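# Move the lying plate upright into a free dish-rack slot

## Task

Take the plate lying flat on the counter and stand it on edge in an unoccupied slot of the dish rack, where it must stay still. The plate already standing in the rack must still be upright in its own slot. Neither plate may be pushed down below the rack's rails. The rack must finish resting on all four of its feet on the counter and must be the thing supporting the placed plate, not the robot. The plate must never drop or slide out of the fingers by more than a few millimetres at any point.

## Robot and tools

Robot: a single arm with six revolute joints and a two-finger parallel gripper. There is only one arm, so every command row covers just that arm.

Scene frame: the origin sits on the table surface directly beneath the arm base. +z is up; looking along +x, +y is to the left. The base may be slightly tilted relative to the table. Printed hand positions are approximate and get less reliable the farther the arm reaches.

Gripper frame: fingers extend along the gripper's +z axis and close along its y axis. end_effector_position is the point midway between the pads with the fingers shut, roughly 2 cm behind the fingertips; closing pushes the tips about 10 mm farther along +z.

Tool execute_actions. Argument "actions" is a list holding zero or one entry; optional "pictures" (boolean) turns camera images on or off (they come by default).
- Empty list: no command, just returns the current state (a look).
- Motion: {"rows": [[...]], "steps": n}. Each row is 7 numbers: six absolute joint target angles in radians in the order waist, shoulder, elbow, forearm roll, wrist pitch, wrist roll, then the gripper opening. These are joint-space targets, not Cartesian offsets; use the same values the Joint positions line prints. Up to 15 rows, steps 1 to 15 (default 15), each step 1/30 s; one row per step, the final row reused if rows run out.
- Wait: {"steps": n} with n up to 300, no rows; it returns once that many steps have elapsed since the previous result (thinking time counts toward them).
Joint ranges (rad): waist -6.283 to 6.283, shoulder -2.059 to 2.094, elbow -3.927 to 0.192, forearm roll -6.283 to 6.283, wrist pitch -1.693 to 3.142, wrist roll -6.283 to 6.283. A target more than 0.010 beyond a range end, and farther out than the joint's last reported angle, gets the whole call rejected (nothing is sent). True ends may differ by up to 0.010; a target past the true end is clipped there and a "joint sent to its limit" line appears (possibly about an earlier, still-running action). Missing that line does not prove there is more room.
Opening: a number from -1 (closed) to +1 (fully open, pad gap 0.084 m).

Motion limits: joint targets move at most 3.14 rad/s, with about 0.16 s to accelerate; joints are coordinated so they arrive together. Each step the sent target stays within 0.623 rad of the measured angle, and if the targets would place the gripper more than 70 mm from where it is, they are all scaled back. So large moves take several calls. Between calls the arm keeps heading to the last row sent, until it nearly stops or a step is HELD; after that only a new action moves it further or presses harder. Fingers still in motion finish their move.

Result lines: state gives end_effector_position (m), end_effector_quat_wxyz, and linear/angular velocities (m/s, rad/s) in the scene frame. Joint positions and Joint velocities list the six joints (rad, rad/s) then the pad gap (m, m/s). grip_measured is the measured opening on the command scale. "joint command not followed" means the clearance check altered or blocked targets (mounting blocks and posts count as part of the arm). HELD marks steps where your row was wholly or partly not sent.

Gripping: to hold something, keep commanding an opening well below grip_measured; the bigger the gap, the stronger the squeeze (about 24 N per pad maximum for parts up to ~6 cm wide). Commanding -1 gives full force on parts about 0.5 mm thick or more. Re-sending the measured value gives a lighter hold; wide parts may slip. Closing fast can spike the force, sometimes enough to push the fingers open. Plates are thin, so grip near the rim and hold firmly to avoid slips.

Faults: if contact torque reaches a joint's load limit (N m: waist 43.5, shoulder 43.5, elbow 26.1, forearm roll 26.1, wrist pitch 17.4, wrist roll 17.4; held weight counts) the arm halts, backs that joint off slightly, pauses 10 s and drops the rest of the call. Holding loads heats motors: a MOTOR HOT warning appears at 65 °C, and at 80 °C an OVER-TEMPERATURE FAULT brakes the arm until it cools. Avoid long holds and any stops.

Tool zoom_image: {"camera": name, "region": [x0, y0, x1, y1]} in pixels of that camera's last full image, top-left origin, region at most 504 by 504. Cameras: cam_head_left, cam_head_right, cam_low, cam_wrist, each 896x504.

Tool finished_scene: {"scene": n} with the current scene's number; it ends and grades the scene irreversibly and reports whether the goal was met, then gives the next task if there is one. Replying without any tool call ends everything.

Cautions: occasionally an outside push may nudge a loose object. Never knock anything off the table, never let the plate fall or slide in the grip, do not jam plates past the rack rails, do not tip or lift the rack, avoid hard impacts and forceful pushes, move smoothly, and release the plate only once the rack bears it, then back away before finishing.

Each tool is called by a JSON object that holds its "fn" and its "kwargs".

## Session

{"fn": "execute_actions", "kwargs": {"actions": []}}

Scene clock: 0.00 s of 4942.00 s.
end_effector_position=(+0.0425, +0.3167, +0.2662) grip_measured=-1.00 end_effector_quat_wxyz=(-0.150, +0.748, -0.408, +0.502) end_effector_velocity=(+0.000, -0.001, -0.000) end_effector_angular_velocity=(-0.001, -0.001, +0.001)
Joint positions: [ 2.083 -0.106 -0.685 -0.767  1.766 -2.639  0.   ]
Joint velocities: [ 0.     0.     0.002 -0.    -0.     0.    -0.   ]

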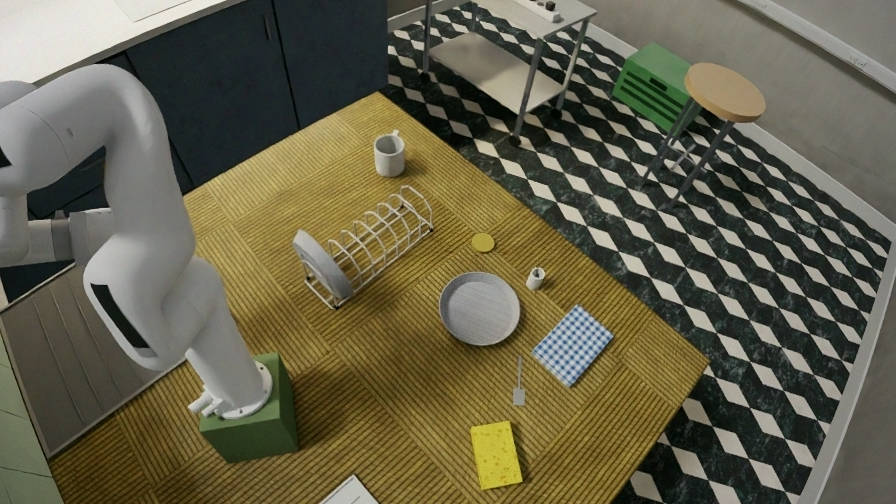

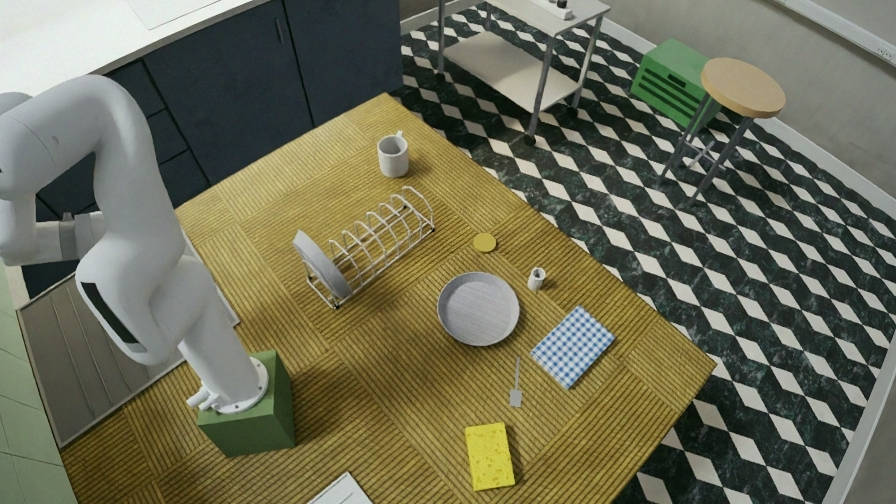

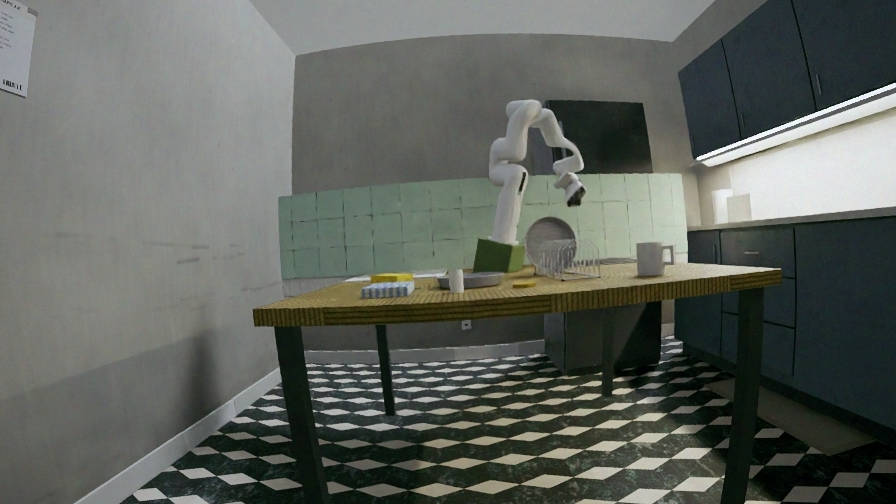

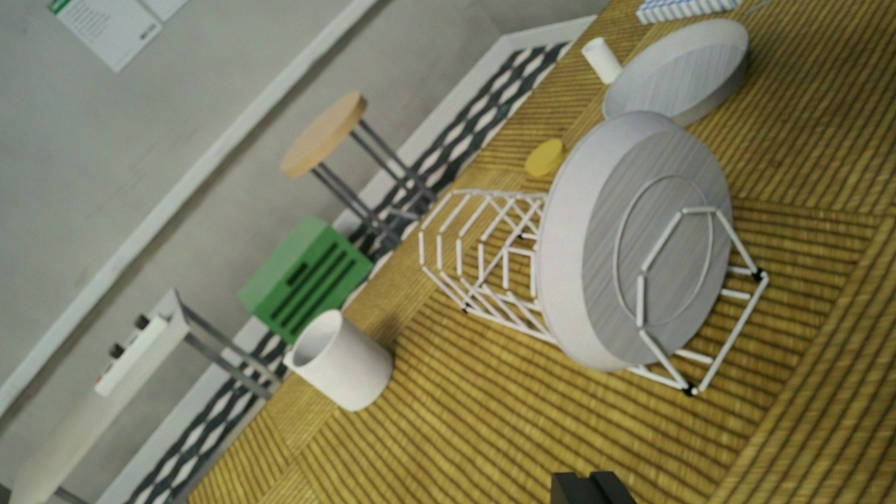

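{"fn": "zoom_image", "kwargs": {"camera": "cam_low", "region": [420, 200, 620, 310]}}

{"fn": "zoom_image", "kwargs": {"camera": "cam_head_left", "region": [270, 170, 550, 360]}}

Region (420, 200, 620, 310) of cam_low's 896x504 image, scaled by 2.520, with more detail than that image has; it fills the top 277 rows of this view, and the rest is white.

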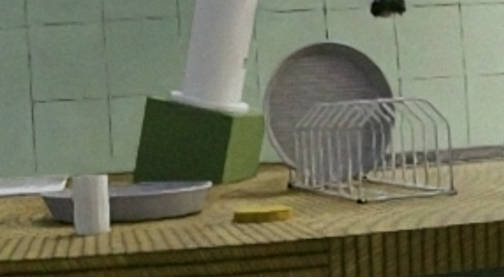

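Region (270, 170, 550, 360) of cam_head_left's 896x504 image, scaled by 1.800, with more detail than that image has; it fills the top 342 rows of this view, and the rest is white.

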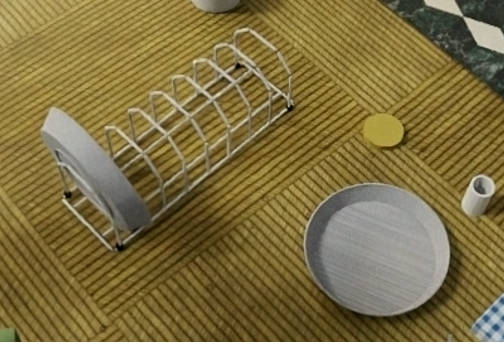

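{"fn": "execute_actions", "kwargs": {"actions": [{"rows":[[1.7,-0.15,-1.1,-0.5,1.6,-2.0,1]]}], "pictures": false}}

{"fn": "execute_actions", "kwargs": {"actions": [{"rows":[[-0.3,-0.1,-1.05,0,1.3,0,1]]}], "pictures": false}}

{"fn": "execute_actions", "kwargs": {"actions": [{"steps":60}]}}

Scene clock: 18.40 s of 4942.00 s.
end_effector_position=(+0.0553, +0.4310, +0.3138) grip_measured=+1.00 end_effector_quat_wxyz=(+0.131, -0.397, +0.870, -0.263) end_effector_velocity=(-0.007, -0.013, -0.023) end_effector_angular_velocity=(+0.001, -0.007, -0.129)
Joint positions: [ 1.7   -0.153 -1.103 -0.503  1.601 -2.005  0.084]
Joint velocities: [-0.02   0.025  0.031  0.053 -0.023  0.121 -0.   ]
Steps of this call (steps 1 to 90: nothing new was sent; then 14.90 s passed at rest; steps 91 to 105: all 15 steps of this action). Readings (joint positions):
91: [2.083 -0.106 -0.685 -0.767 1.766 -2.639]
92: [2.080 -0.106 -0.688 -0.764 1.764 -2.631]
94: [2.041 -0.109 -0.726 -0.735 1.746 -2.565]
98: [1.869 -0.130 -0.920 -0.618 1.673 -2.286]
105: the state above

Scene clock: 18.90 s of 4942.00 s.
end_effector_position=(+0.2050, +0.3881, +0.2454) grip_measured=+1.00 end_effector_quat_wxyz=(+0.029, +0.276, +0.931, -0.237) end_effector_velocity=(+0.421, -0.191, -0.041) end_effector_angular_velocity=(-0.030, -0.741, -2.811)
Joint positions: [ 1.032 -0.112 -1.061 -0.139  1.384 -1.332  0.084]
Joint velocities: [-1.412  0.031  0.029  0.364 -0.219  1.404  0.   ]
Steps of this call (steps 1 to 15: all 15 steps of this action). Readings (joint positions):
1: [1.700 -0.152 -1.100 -0.501 1.601 -2.002]
2: [1.695 -0.150 -1.097 -0.495 1.597 -1.994]
4: [1.635 -0.144 -1.092 -0.442 1.565 -1.928]
8: [1.386 -0.125 -1.073 -0.271 1.464 -1.685]
15: the state above

Scene clock: 20.90 s of 4942.00 s.
end_effector_position=(+0.4281, -0.0179, +0.3025) grip_measured=+1.00 end_effector_quat_wxyz=(+0.113, +0.981, -0.088, -0.129) end_effector_velocity=(-0.000, -0.001, +0.000) end_effector_angular_velocity=(-0.001, +0.000, -0.000)
Joint positions: [-0.3   -0.1   -1.05   0.     1.3   -0.     0.084]
Joint velocities: [-0.001  0.    -0.    -0.001  0.    -0.001 -0.   ]
Steps of this call (steps 1 to 60: the robot went on to your last target). Readings (joint positions):
1: [0.985 -0.111 -1.060 -0.127 1.377 -1.285]
2: [0.939 -0.110 -1.060 -0.117 1.370 -1.239]
4: [0.848 -0.109 -1.058 -0.099 1.360 -1.148]
8: [0.670 -0.107 -1.056 -0.071 1.343 -0.970]
60: the state above
The arm was judged still, so your last target was given up. Only a new action makes it travel on or press farther. Fingers that are still opening or closing keep moving.

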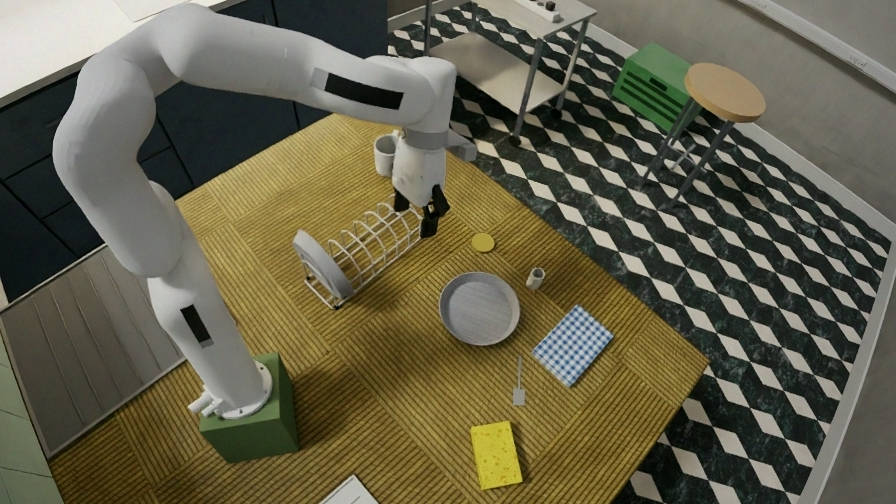

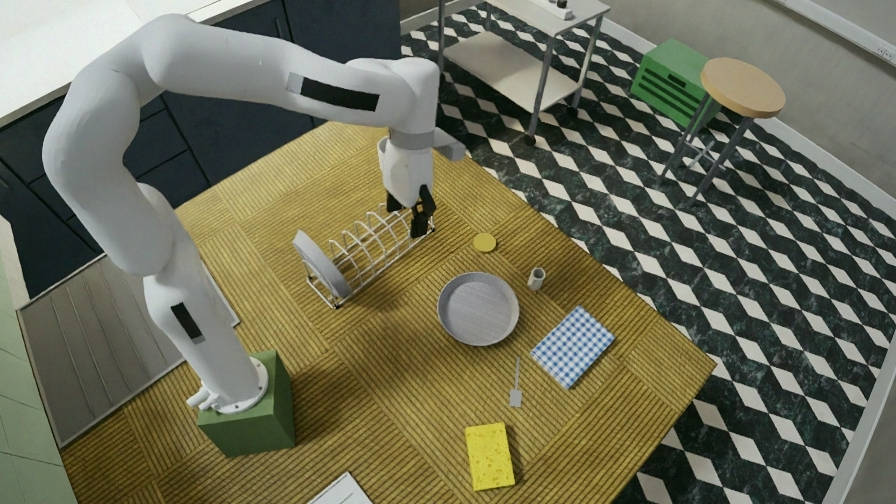

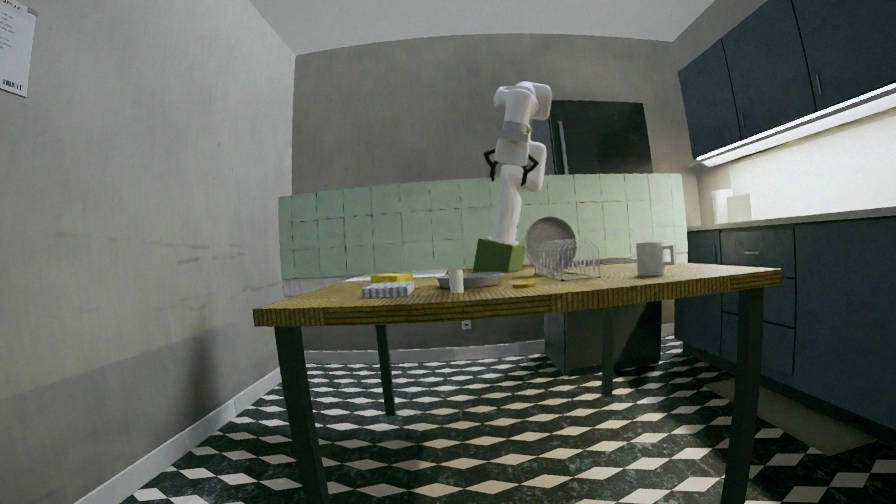

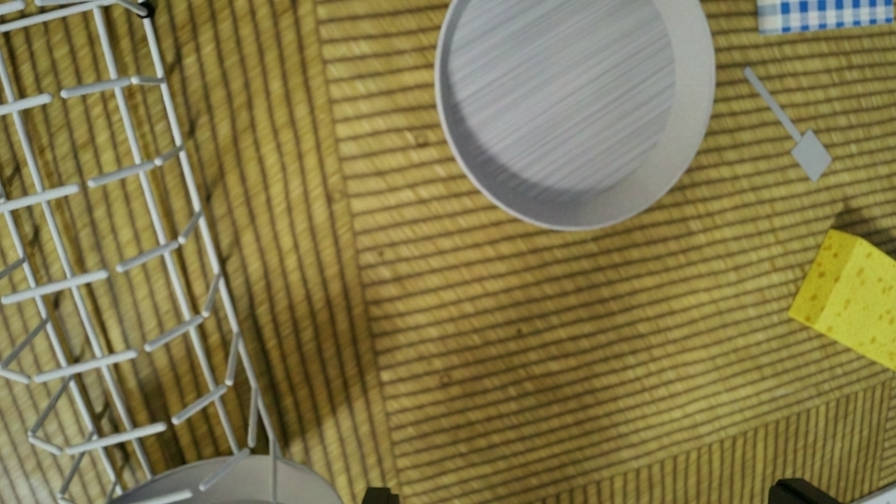

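{"fn": "execute_actions", "kwargs": {"actions": [{"rows":[[-0.387,0.1,-0.5,0,-0.3,-1.444,-0.2]]}], "pictures": false}}

{"fn": "execute_actions", "kwargs": {"actions": [{"steps":25}], "pictures": false}}

{"fn": "execute_actions", "kwargs": {"actions": [{"rows":[[-0.387,0.367,-0.241,0,-0.726,-1.444,-0.2]]}], "pictures": false}}

{"fn": "execute_actions", "kwargs": {"actions": [{"steps":20}]}}

Scene clock: 41.80 s of 4942.00 s.
end_effector_position=(+0.3886, -0.0852, +0.1323) grip_measured=-0.21 end_effector_quat_wxyz=(+0.100, +0.951, +0.282, -0.081) end_effector_velocity=(+0.170, -0.145, -0.175) end_effector_angular_velocity=(-0.102, -0.991, +3.282)
Joint positions: [-0.372  0.067 -0.594  0.     0.495 -0.806  0.035]
Joint velocities: [-0.143  0.343  0.934  0.001 -3.059 -3.074 -0.   ]
Steps of this call (steps 1 to 90: nothing new was sent; then 17.40 s passed at rest; steps 91 to 105: all 15 steps of this action). Readings (joint positions):
91: [-0.300 -0.100 -1.050 0.000 1.300 -0.000]
92: [-0.301 -0.099 -1.046 0.000 1.292 -0.008]
94: [-0.309 -0.085 -1.002 0.000 1.229 -0.069]
98: [-0.332 -0.026 -0.848 0.000 1.049 -0.251]
105: the state above

Scene clock: 42.63 s of 4942.00 s.
end_effector_position=(+0.5037, -0.1019, +0.1981) grip_measured=-0.21 end_effector_quat_wxyz=(+0.309, +0.755, +0.567, +0.114) end_effector_velocity=(-0.000, -0.000, +0.000) end_effector_angular_velocity=(-0.000, -0.001, -0.000)
Joint positions: [-0.387  0.1   -0.5   -0.    -0.3   -1.444  0.035]
Joint velocities: [-0.     0.     0.     0.    -0.001 -0.    -0.   ]
Steps of this call (steps 1 to 25: the robot went on to your last target). Readings (joint positions):
1: [-0.376 0.077 -0.566 0.000 0.392 -0.909]
2: [-0.379 0.084 -0.546 0.000 0.288 -1.014]
4: [-0.383 0.092 -0.525 0.000 0.093 -1.197]
8: [-0.386 0.096 -0.511 -0.000 -0.208 -1.391]
25: the state above

Scene clock: 43.13 s of 4942.00 s.
end_effector_position=(+0.3748, -0.0991, +0.0920) grip_measured=-0.21 end_effector_quat_wxyz=(+0.273, +0.771, +0.570, +0.079) end_effector_velocity=(+0.074, -0.005, +0.044) end_effector_angular_velocity=(-0.045, -0.190, +0.053)
Joint positions: [-0.387  0.368 -0.239  0.    -0.723 -1.444  0.035]
Joint velocities: [ 0.002 -0.033 -0.095 -0.001 -0.075  0.001  0.   ]
Steps of this call (steps 1 to 15: all 15 steps of this action). Readings (joint positions):
1: [-0.387 0.100 -0.500 -0.000 -0.300 -1.444]
2: [-0.387 0.103 -0.498 -0.000 -0.308 -1.444]
4: [-0.387 0.137 -0.468 -0.000 -0.373 -1.444]
8: [-0.387 0.253 -0.350 0.000 -0.542 -1.444]
15: the state above

Scene clock: 43.80 s of 4942.00 s.
end_effector_position=(+0.3768, -0.0992, +0.0933) grip_measured=-0.21 end_effector_quat_wxyz=(+0.275, +0.770, +0.570, +0.081) end_effector_velocity=(+0.000, -0.000, +0.000) end_effector_angular_velocity=(-0.000, -0.001, +0.000)
Joint positions: [-0.387  0.367 -0.241 -0.    -0.726 -1.444  0.035]
Joint velocities: [-0.     0.001 -0.001  0.    -0.    -0.    -0.   ]
Steps of this call (steps 1 to 15: the robot went on to your last target; steps 16 to 20: nothing new was sent). Readings (joint positions):
1: [-0.387 0.367 -0.242 0.000 -0.725 -1.444]
2: [-0.387 0.366 -0.244 -0.000 -0.726 -1.444]
4: [-0.387 0.365 -0.244 -0.000 -0.726 -1.444]
8: [-0.387 0.366 -0.242 -0.000 -0.726 -1.444]
20: the state above
The arm was judged still, so your last target was given up. Only a new action makes it travel on or press farther. Fingers that are still opening or closing keep moving.

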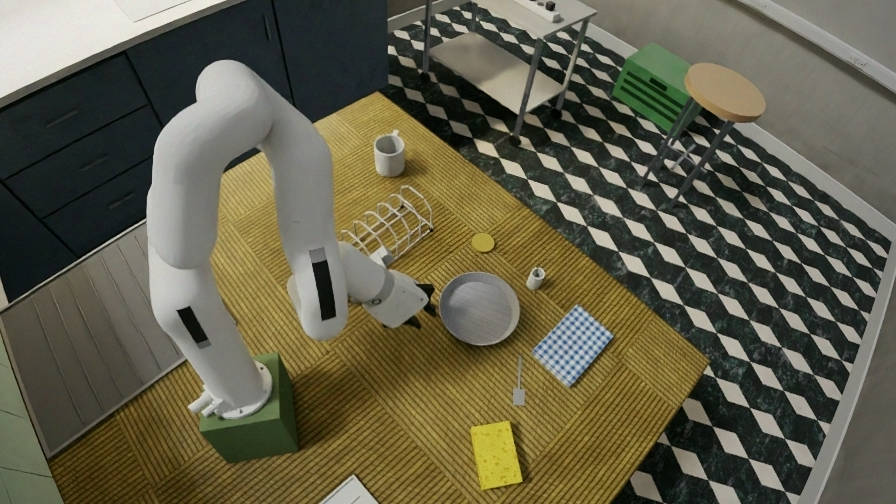

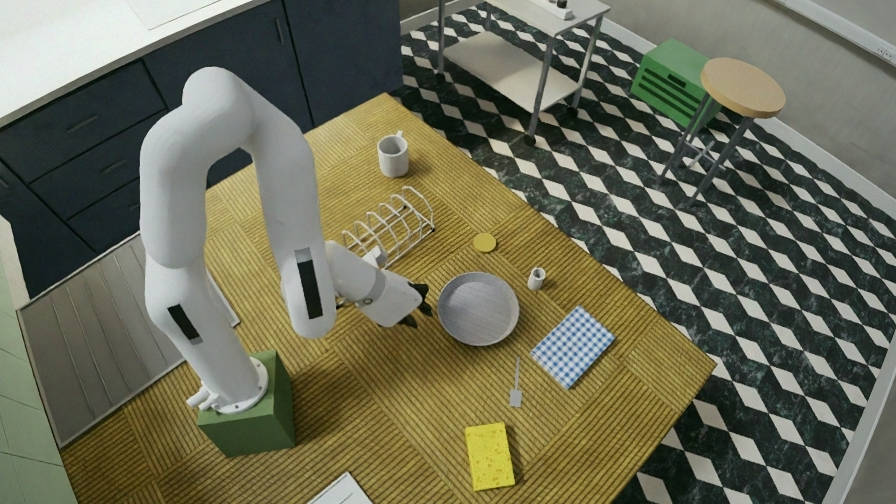

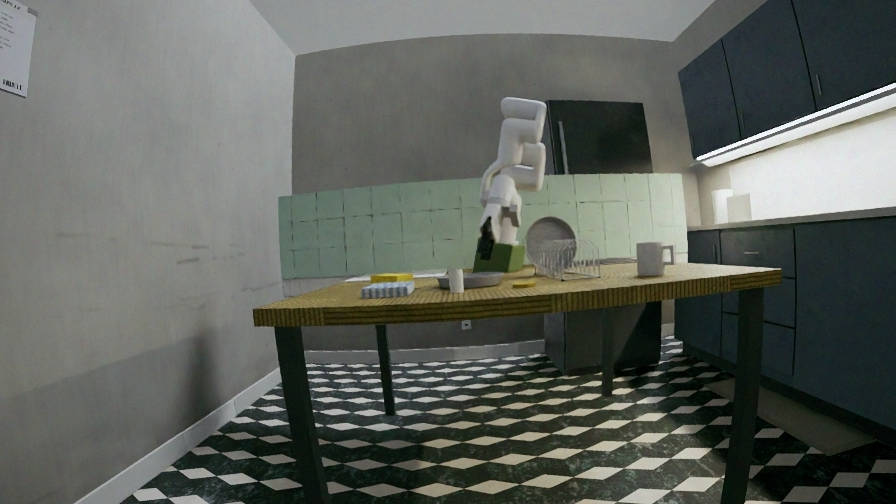

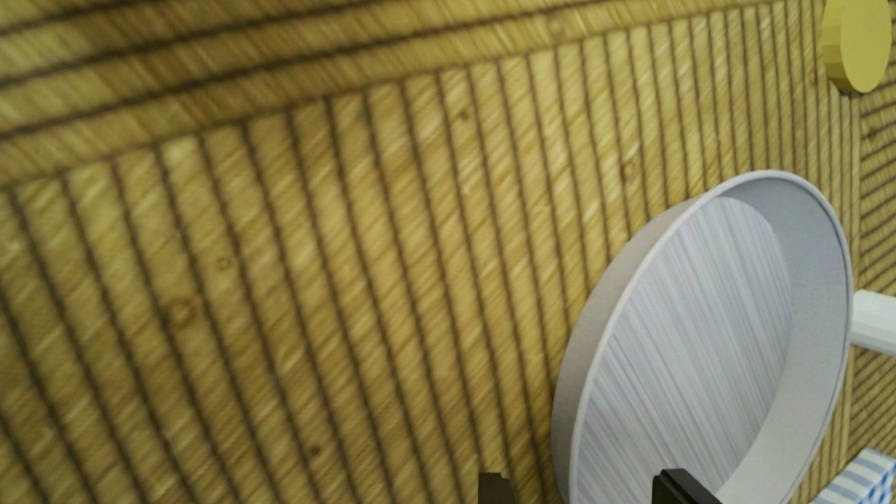

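{"fn": "execute_actions", "kwargs": {"actions": [{"rows":[[-0.387,0.42,-0.296,0,-0.728,-1.444,-0.4],[-0.387,0.42,-0.296,0,-0.728,-1.444,-0.4],[-0.387,0.42,-0.296,0,-0.728,-1.444,-0.4],[-0.387,0.47,-0.338,0,-0.735,-1.444,-0.4],[-0.387,0.47,-0.338,0,-0.735,-1.444,-0.4],[-0.387,0.52,-0.378,0,-0.743,-1.444,-0.4],[-0.387,0.52,-0.378,0,-0.743,-1.444,-0.4],[-0.387,0.57,-0.416,0,-0.754,-1.444,-0.4],[-0.387,0.57,-0.416,0,-0.754,-1.444,-0.4],[-0.387,0.62,-0.455,0,-0.765,-1.444,-0.4],[-0.387,0.62,-0.455,0,-0.765,-1.444,-0.4],[-0.387,0.66,-0.486,0,-0.774,-1.444,-0.4],[-0.387,0.66,-0.486,0,-0.774,-1.444,-0.4],[-0.387,0.688,-0.508,0,-0.78,-1.444,-0.4]]}], "pictures": false}}

{"fn": "execute_actions", "kwargs": {"actions": [{"steps":15}]}}

{"fn": "zoom_image", "kwargs": {"camera": "cam_low", "region": [420, 220, 540, 300]}}

Scene clock: 48.20 s of 4942.00 s.
end_effector_position=(+0.4151, -0.1236, +0.0372) grip_measured=-0.42 end_effector_quat_wxyz=(+0.275, +0.770, +0.570, +0.081) end_effector_velocity=(+0.046, -0.044, -0.125) end_effector_angular_velocity=(+0.000, +0.002, -0.000)
Joint positions: [-0.387  0.655 -0.482 -0.    -0.772 -1.444  0.026]
Joint velocities: [ 0.     0.566 -0.437  0.    -0.127 -0.     0.   ]
Steps of this call (steps 1 to 90: nothing new was sent; then 0.90 s passed at rest; steps 91 to 105: all 15 steps of this action). Readings (joint positions):
91: [-0.387 0.367 -0.241 0.000 -0.726 -1.444]
92: [-0.387 0.372 -0.246 0.000 -0.726 -1.444]
94: [-0.387 0.406 -0.281 0.000 -0.727 -1.444]
98: [-0.387 0.490 -0.355 -0.000 -0.738 -1.444]
105: the state above

Scene clock: 48.70 s of 4942.00 s.
end_effector_position=(+0.4182, -0.1262, +0.0302) grip_measured=-0.42 end_effector_quat_wxyz=(+0.275, +0.770, +0.570, +0.081) end_effector_velocity=(-0.000, -0.000, -0.001) end_effector_angular_velocity=(+0.000, +0.001, -0.001)
Joint positions: [-0.387  0.688 -0.508 -0.    -0.78  -1.444  0.026]
Joint velocities: [-0.     0.002 -0.001  0.    -0.     0.    -0.   ]
Steps of this call (steps 1 to 15: the robot went on to your last target). Readings (joint positions):
1: [-0.387 0.672 -0.495 -0.000 -0.776 -1.444]
2: [-0.387 0.682 -0.503 -0.000 -0.778 -1.444]
4: [-0.387 0.688 -0.507 0.000 -0.780 -1.444]
8: [-0.387 0.687 -0.507 -0.000 -0.780 -1.444]
15: the state above

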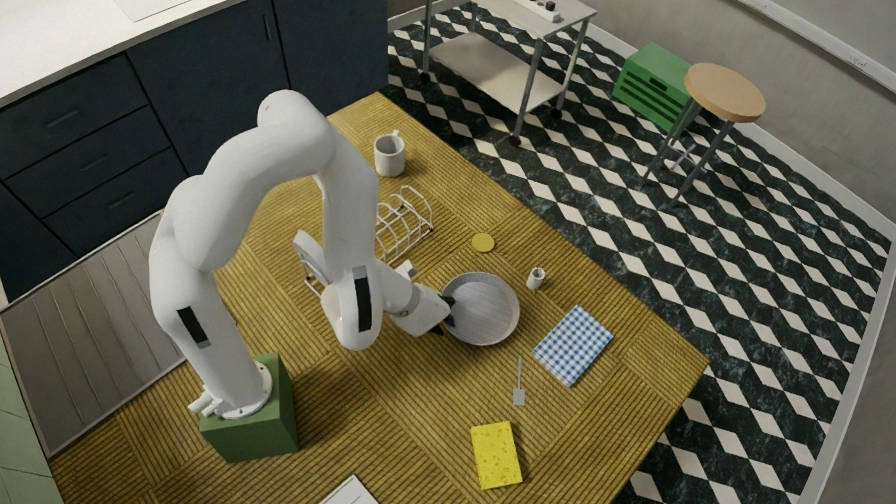

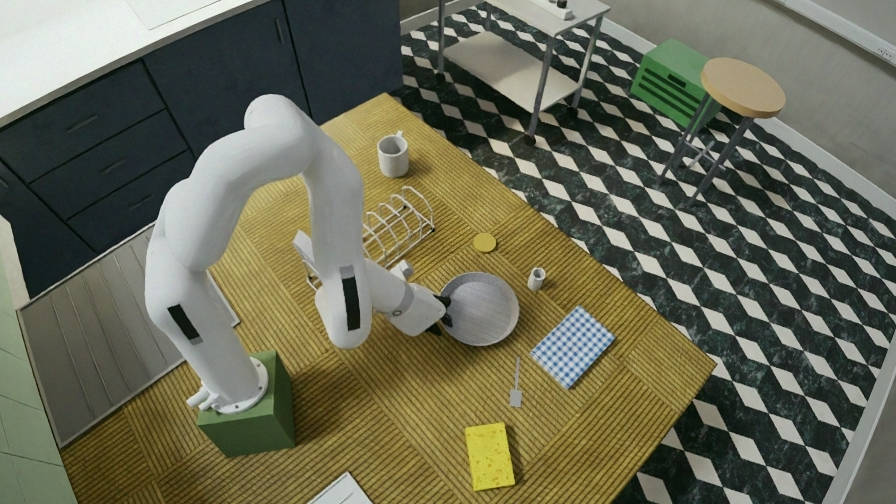

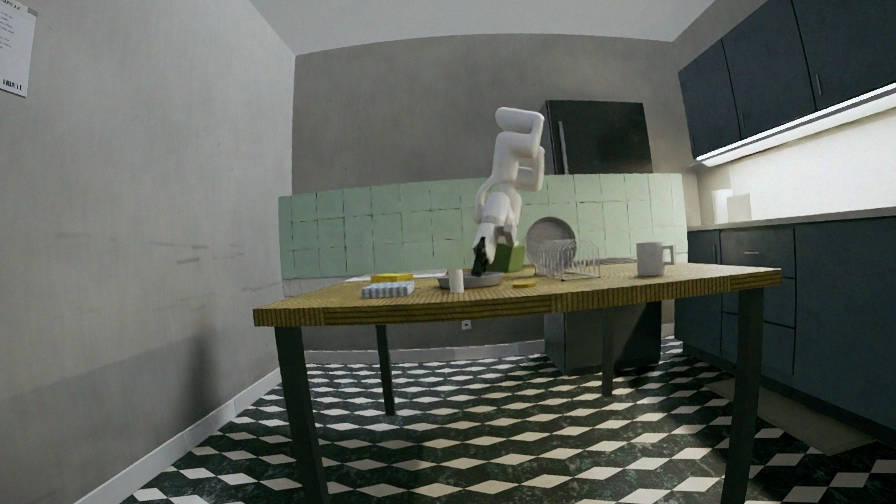

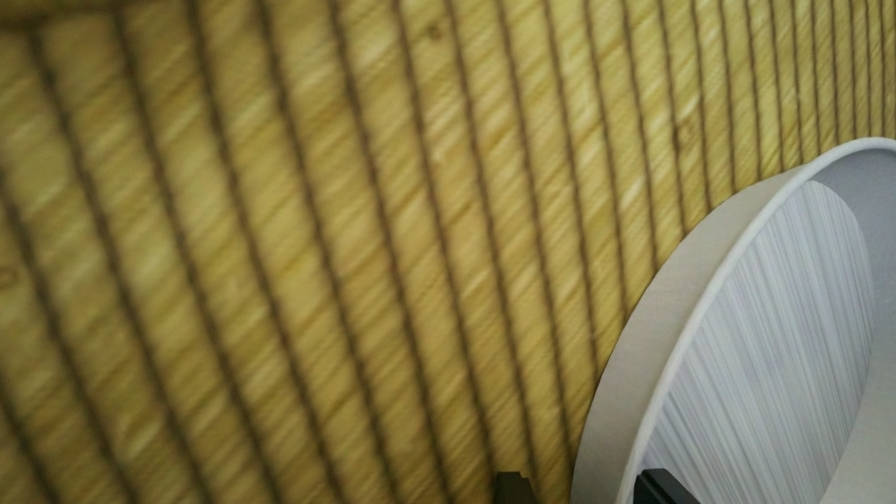

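Region (420, 220, 540, 300) of cam_low's 896x504 image, scaled by 4.200, with more detail than that image has.

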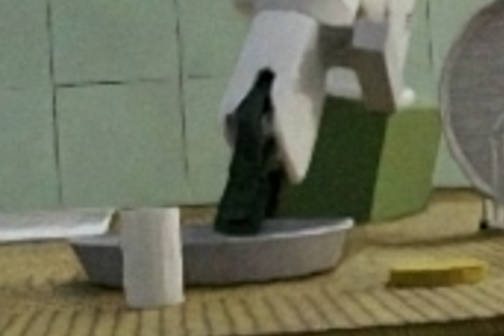

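{"fn": "execute_actions", "kwargs": {"actions": [{"rows":[[-0.387,0.684,-0.52,0,-0.764,-1.444,-0.5],[-0.387,0.684,-0.52,0,-0.764,-1.444,-0.5],[-0.387,0.684,-0.52,0,-0.764,-1.444,-0.5],[-0.387,0.684,-0.52,0,-0.764,-1.444,-0.5],[-0.387,0.69,-0.53,0,-0.76,-1.444,-0.55],[-0.387,0.69,-0.53,0,-0.76,-1.444,-0.55],[-0.387,0.7,-0.542,0,-0.758,-1.444,-0.6],[-0.387,0.7,-0.542,0,-0.758,-1.444,-0.6],[-0.387,0.712,-0.554,0,-0.758,-1.444,-0.6]]}]}}

Scene clock: 51.30 s of 4942.00 s.
end_effector_position=(+0.4311, -0.1309, +0.0264) grip_measured=-0.62 end_effector_quat_wxyz=(+0.278, +0.769, +0.569, +0.083) end_effector_velocity=(-0.002, +0.000, -0.001) end_effector_angular_velocity=(+0.001, +0.005, -0.001)
Joint positions: [-0.388  0.71  -0.555  0.001 -0.761 -1.444  0.017]
Joint velocities: [ 0.     0.001  0.002  0.     0.003  0.    -0.   ]
Steps of this call (steps 1 to 15: the robot went on to your last target; steps 16 to 63: nothing new was sent; steps 64 to 78: all 15 steps of this action). Readings (joint positions):
64: [-0.387 0.688 -0.508 0.000 -0.780 -1.444]
65: [-0.387 0.687 -0.510 0.000 -0.775 -1.444]
67: [-0.387 0.685 -0.518 -0.000 -0.767 -1.444]
71: [-0.387 0.691 -0.532 -0.000 -0.760 -1.444]
78: the state above

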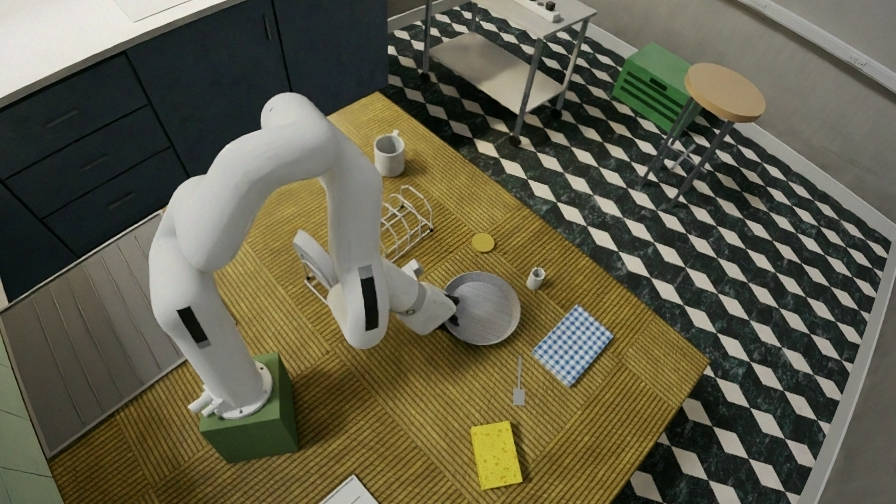

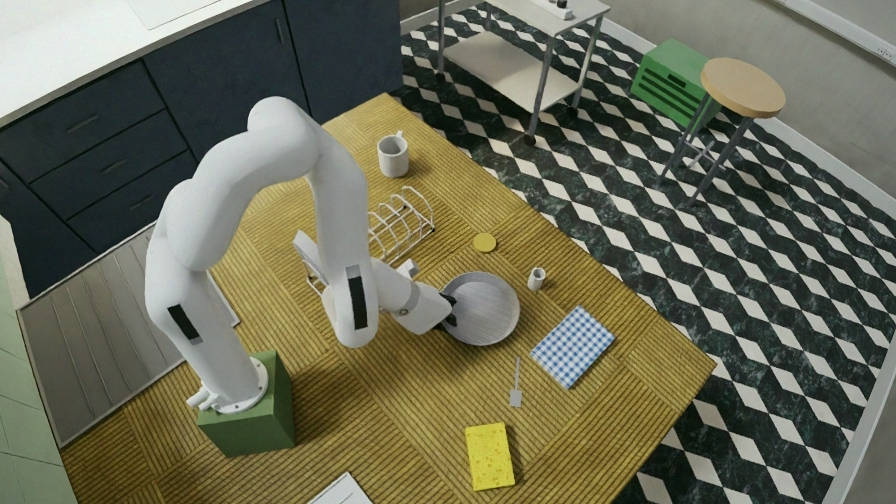

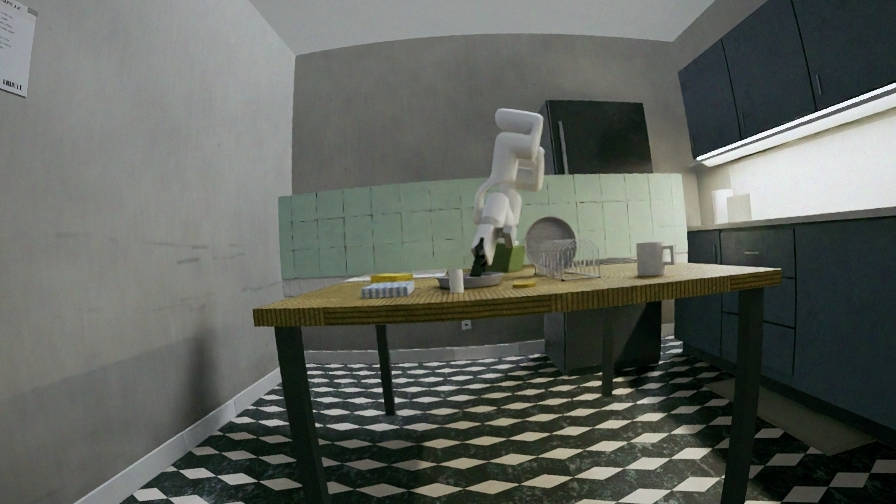

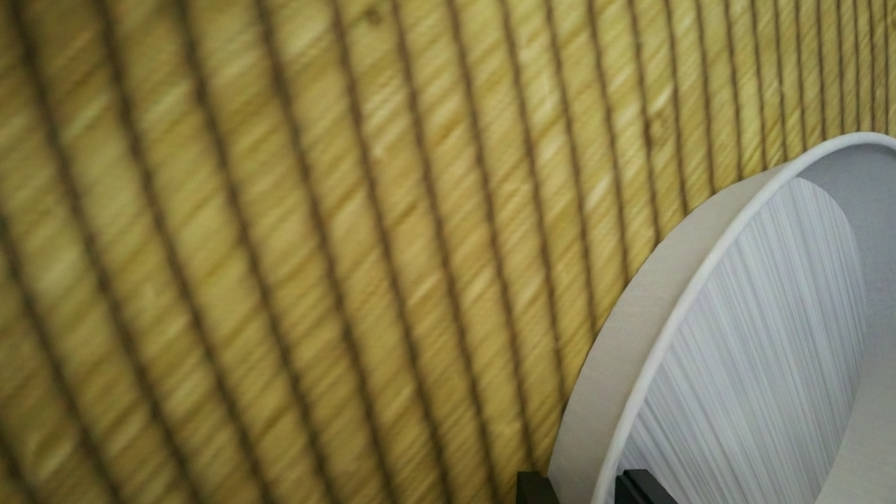

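{"fn": "execute_actions", "kwargs": {"actions": [{"rows":[[-0.387,0.702,-0.546,0,-0.756,-1.444,-0.65],[-0.387,0.702,-0.546,0,-0.756,-1.444,-0.68],[-0.387,0.702,-0.546,0,-0.756,-1.444,-0.71],[-0.387,0.702,-0.546,0,-0.756,-1.444,-0.74],[-0.387,0.702,-0.546,0,-0.756,-1.444,-0.77],[-0.387,0.702,-0.546,0,-0.756,-1.444,-0.8],[-0.387,0.702,-0.546,0,-0.756,-1.444,-0.83],[-0.387,0.702,-0.546,0,-0.756,-1.444,-0.86],[-0.387,0.702,-0.546,0,-0.756,-1.444,-0.89],[-0.387,0.702,-0.546,0,-0.756,-1.444,-0.92],[-0.387,0.702,-0.546,0,-0.756,-1.444,-0.95],[-0.387,0.702,-0.546,0,-0.756,-1.444,-1]]}], "pictures": false}}

{"fn": "execute_actions", "kwargs": {"actions": [{"rows":[[-0.387,0.702,-0.546,0,-0.756,-1.444,-1],[-0.387,0.702,-0.546,0,-0.756,-1.444,-1],[-0.387,0.702,-0.546,0,-0.756,-1.444,-1],[-0.387,0.697,-0.546,0,-0.751,-1.444,-1],[-0.387,0.692,-0.546,0,-0.746,-1.444,-1],[-0.387,0.686,-0.546,0,-0.74,-1.444,-1],[-0.387,0.68,-0.546,0,-0.734,-1.444,-1],[-0.387,0.672,-0.546,0,-0.726,-1.444,-1],[-0.387,0.664,-0.546,0,-0.718,-1.444,-1],[-0.387,0.656,-0.546,0,-0.71,-1.444,-1],[-0.387,0.648,-0.546,0,-0.702,-1.444,-1],[-0.387,0.64,-0.546,0,-0.694,-1.444,-1],[-0.387,0.63,-0.546,0,-0.684,-1.444,-1],[-0.387,0.62,-0.546,0,-0.674,-1.444,-1],[-0.387,0.61,-0.546,0,-0.664,-1.444,-1]]}]}}

{"fn": "zoom_image", "kwargs": {"camera": "cam_low", "region": [420, 220, 540, 300]}}

Scene clock: 56.07 s of 4942.00 s.
end_effector_position=(+0.4250, -0.1289, +0.0241) grip_measured=-0.94 end_effector_quat_wxyz=(+0.271, +0.771, +0.571, +0.078) end_effector_velocity=(+0.012, -0.002, +0.007) end_effector_angular_velocity=(-0.008, -0.028, +0.006)
Joint positions: [-0.386  0.705 -0.543 -0.001 -0.753 -1.444  0.003]
Joint velocities: [-0.001 -0.007 -0.015  0.001 -0.008 -0.001  0.   ]
Steps of this call (steps 1 to 15: the robot went on to your last target; steps 16 to 100: nothing new was sent; then 0.93 s passed at rest; steps 101 to 115: all 15 steps of this action). Readings (joint positions):
101: [-0.387 0.712 -0.554 -0.000 -0.762 -1.444]
102: [-0.387 0.710 -0.551 -0.000 -0.760 -1.444]
104: [-0.386 0.706 -0.544 -0.001 -0.756 -1.444]
108: [-0.386 0.705 -0.542 -0.001 -0.753 -1.444]
115: the state above

Scene clock: 56.57 s of 4942.00 s.
end_effector_position=(+0.4411, -0.1284, +0.0427) grip_measured=-0.94 end_effector_quat_wxyz=(+0.275, +0.770, +0.570, +0.081) end_effector_velocity=(+0.047, +0.006, +0.066) end_effector_angular_velocity=(+0.001, +0.006, -0.001)
Joint positions: [-0.387  0.633 -0.546 -0.    -0.687 -1.444  0.003]
Joint velocities: [ 0.    -0.279  0.005 -0.     0.279 -0.     0.   ]
Steps of this call (steps 1 to 15: all 15 steps of this action). Readings (joint positions):
1: [-0.386 0.705 -0.543 -0.001 -0.753 -1.444]
2: [-0.386 0.705 -0.544 -0.001 -0.753 -1.444]
4: [-0.386 0.704 -0.545 -0.000 -0.754 -1.444]
8: [-0.387 0.689 -0.545 -0.000 -0.740 -1.444]
15: the state above

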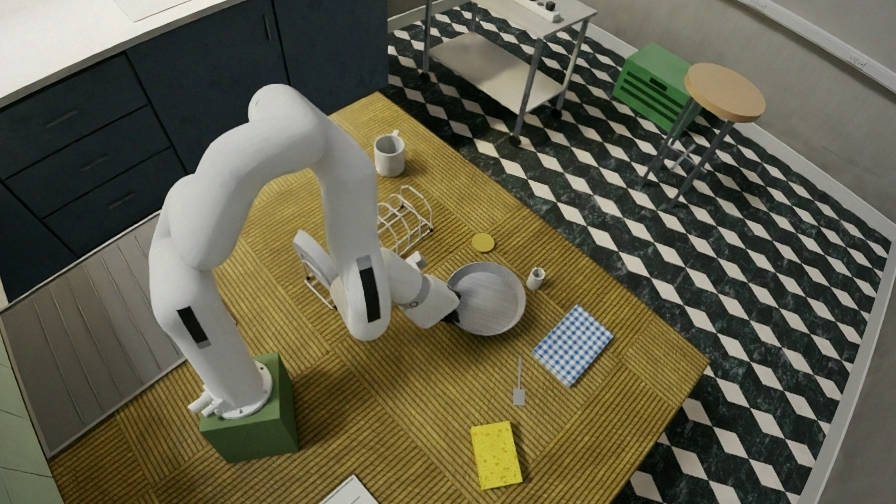

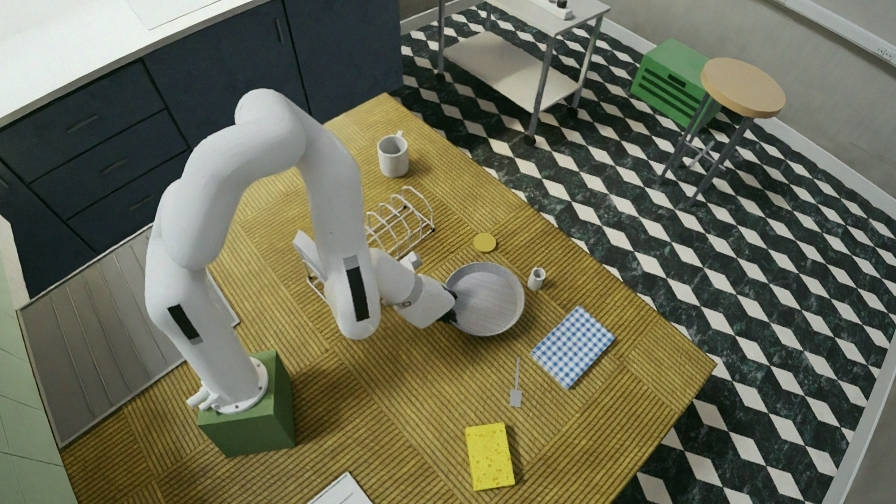

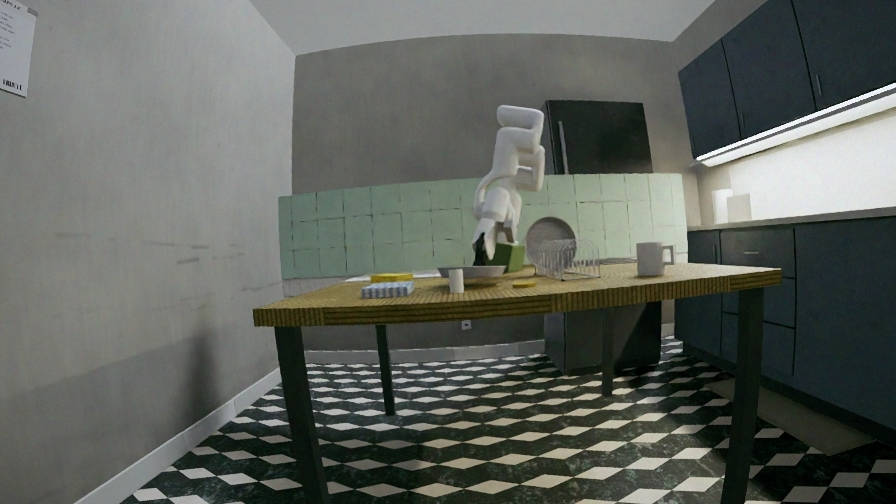

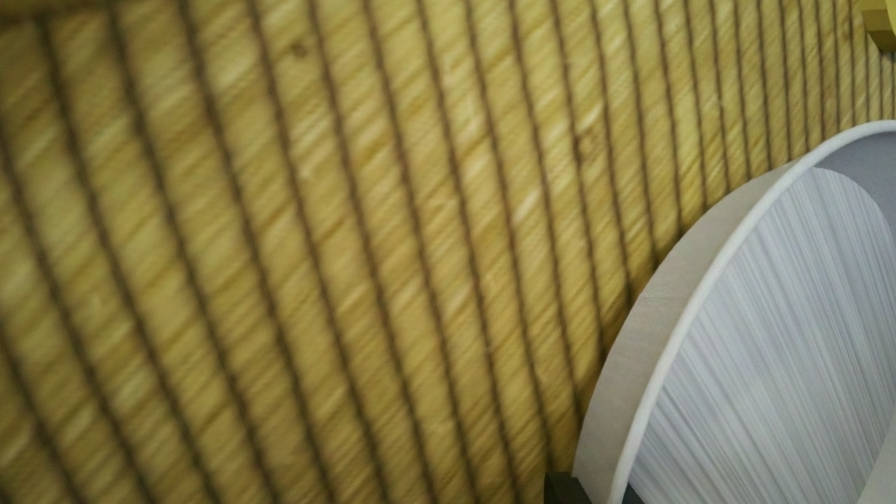

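Region (420, 220, 540, 300) of cam_low's 896x504 image, scaled by 4.200, with more detail than that image has.

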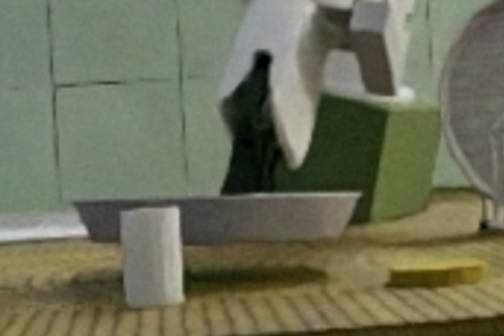

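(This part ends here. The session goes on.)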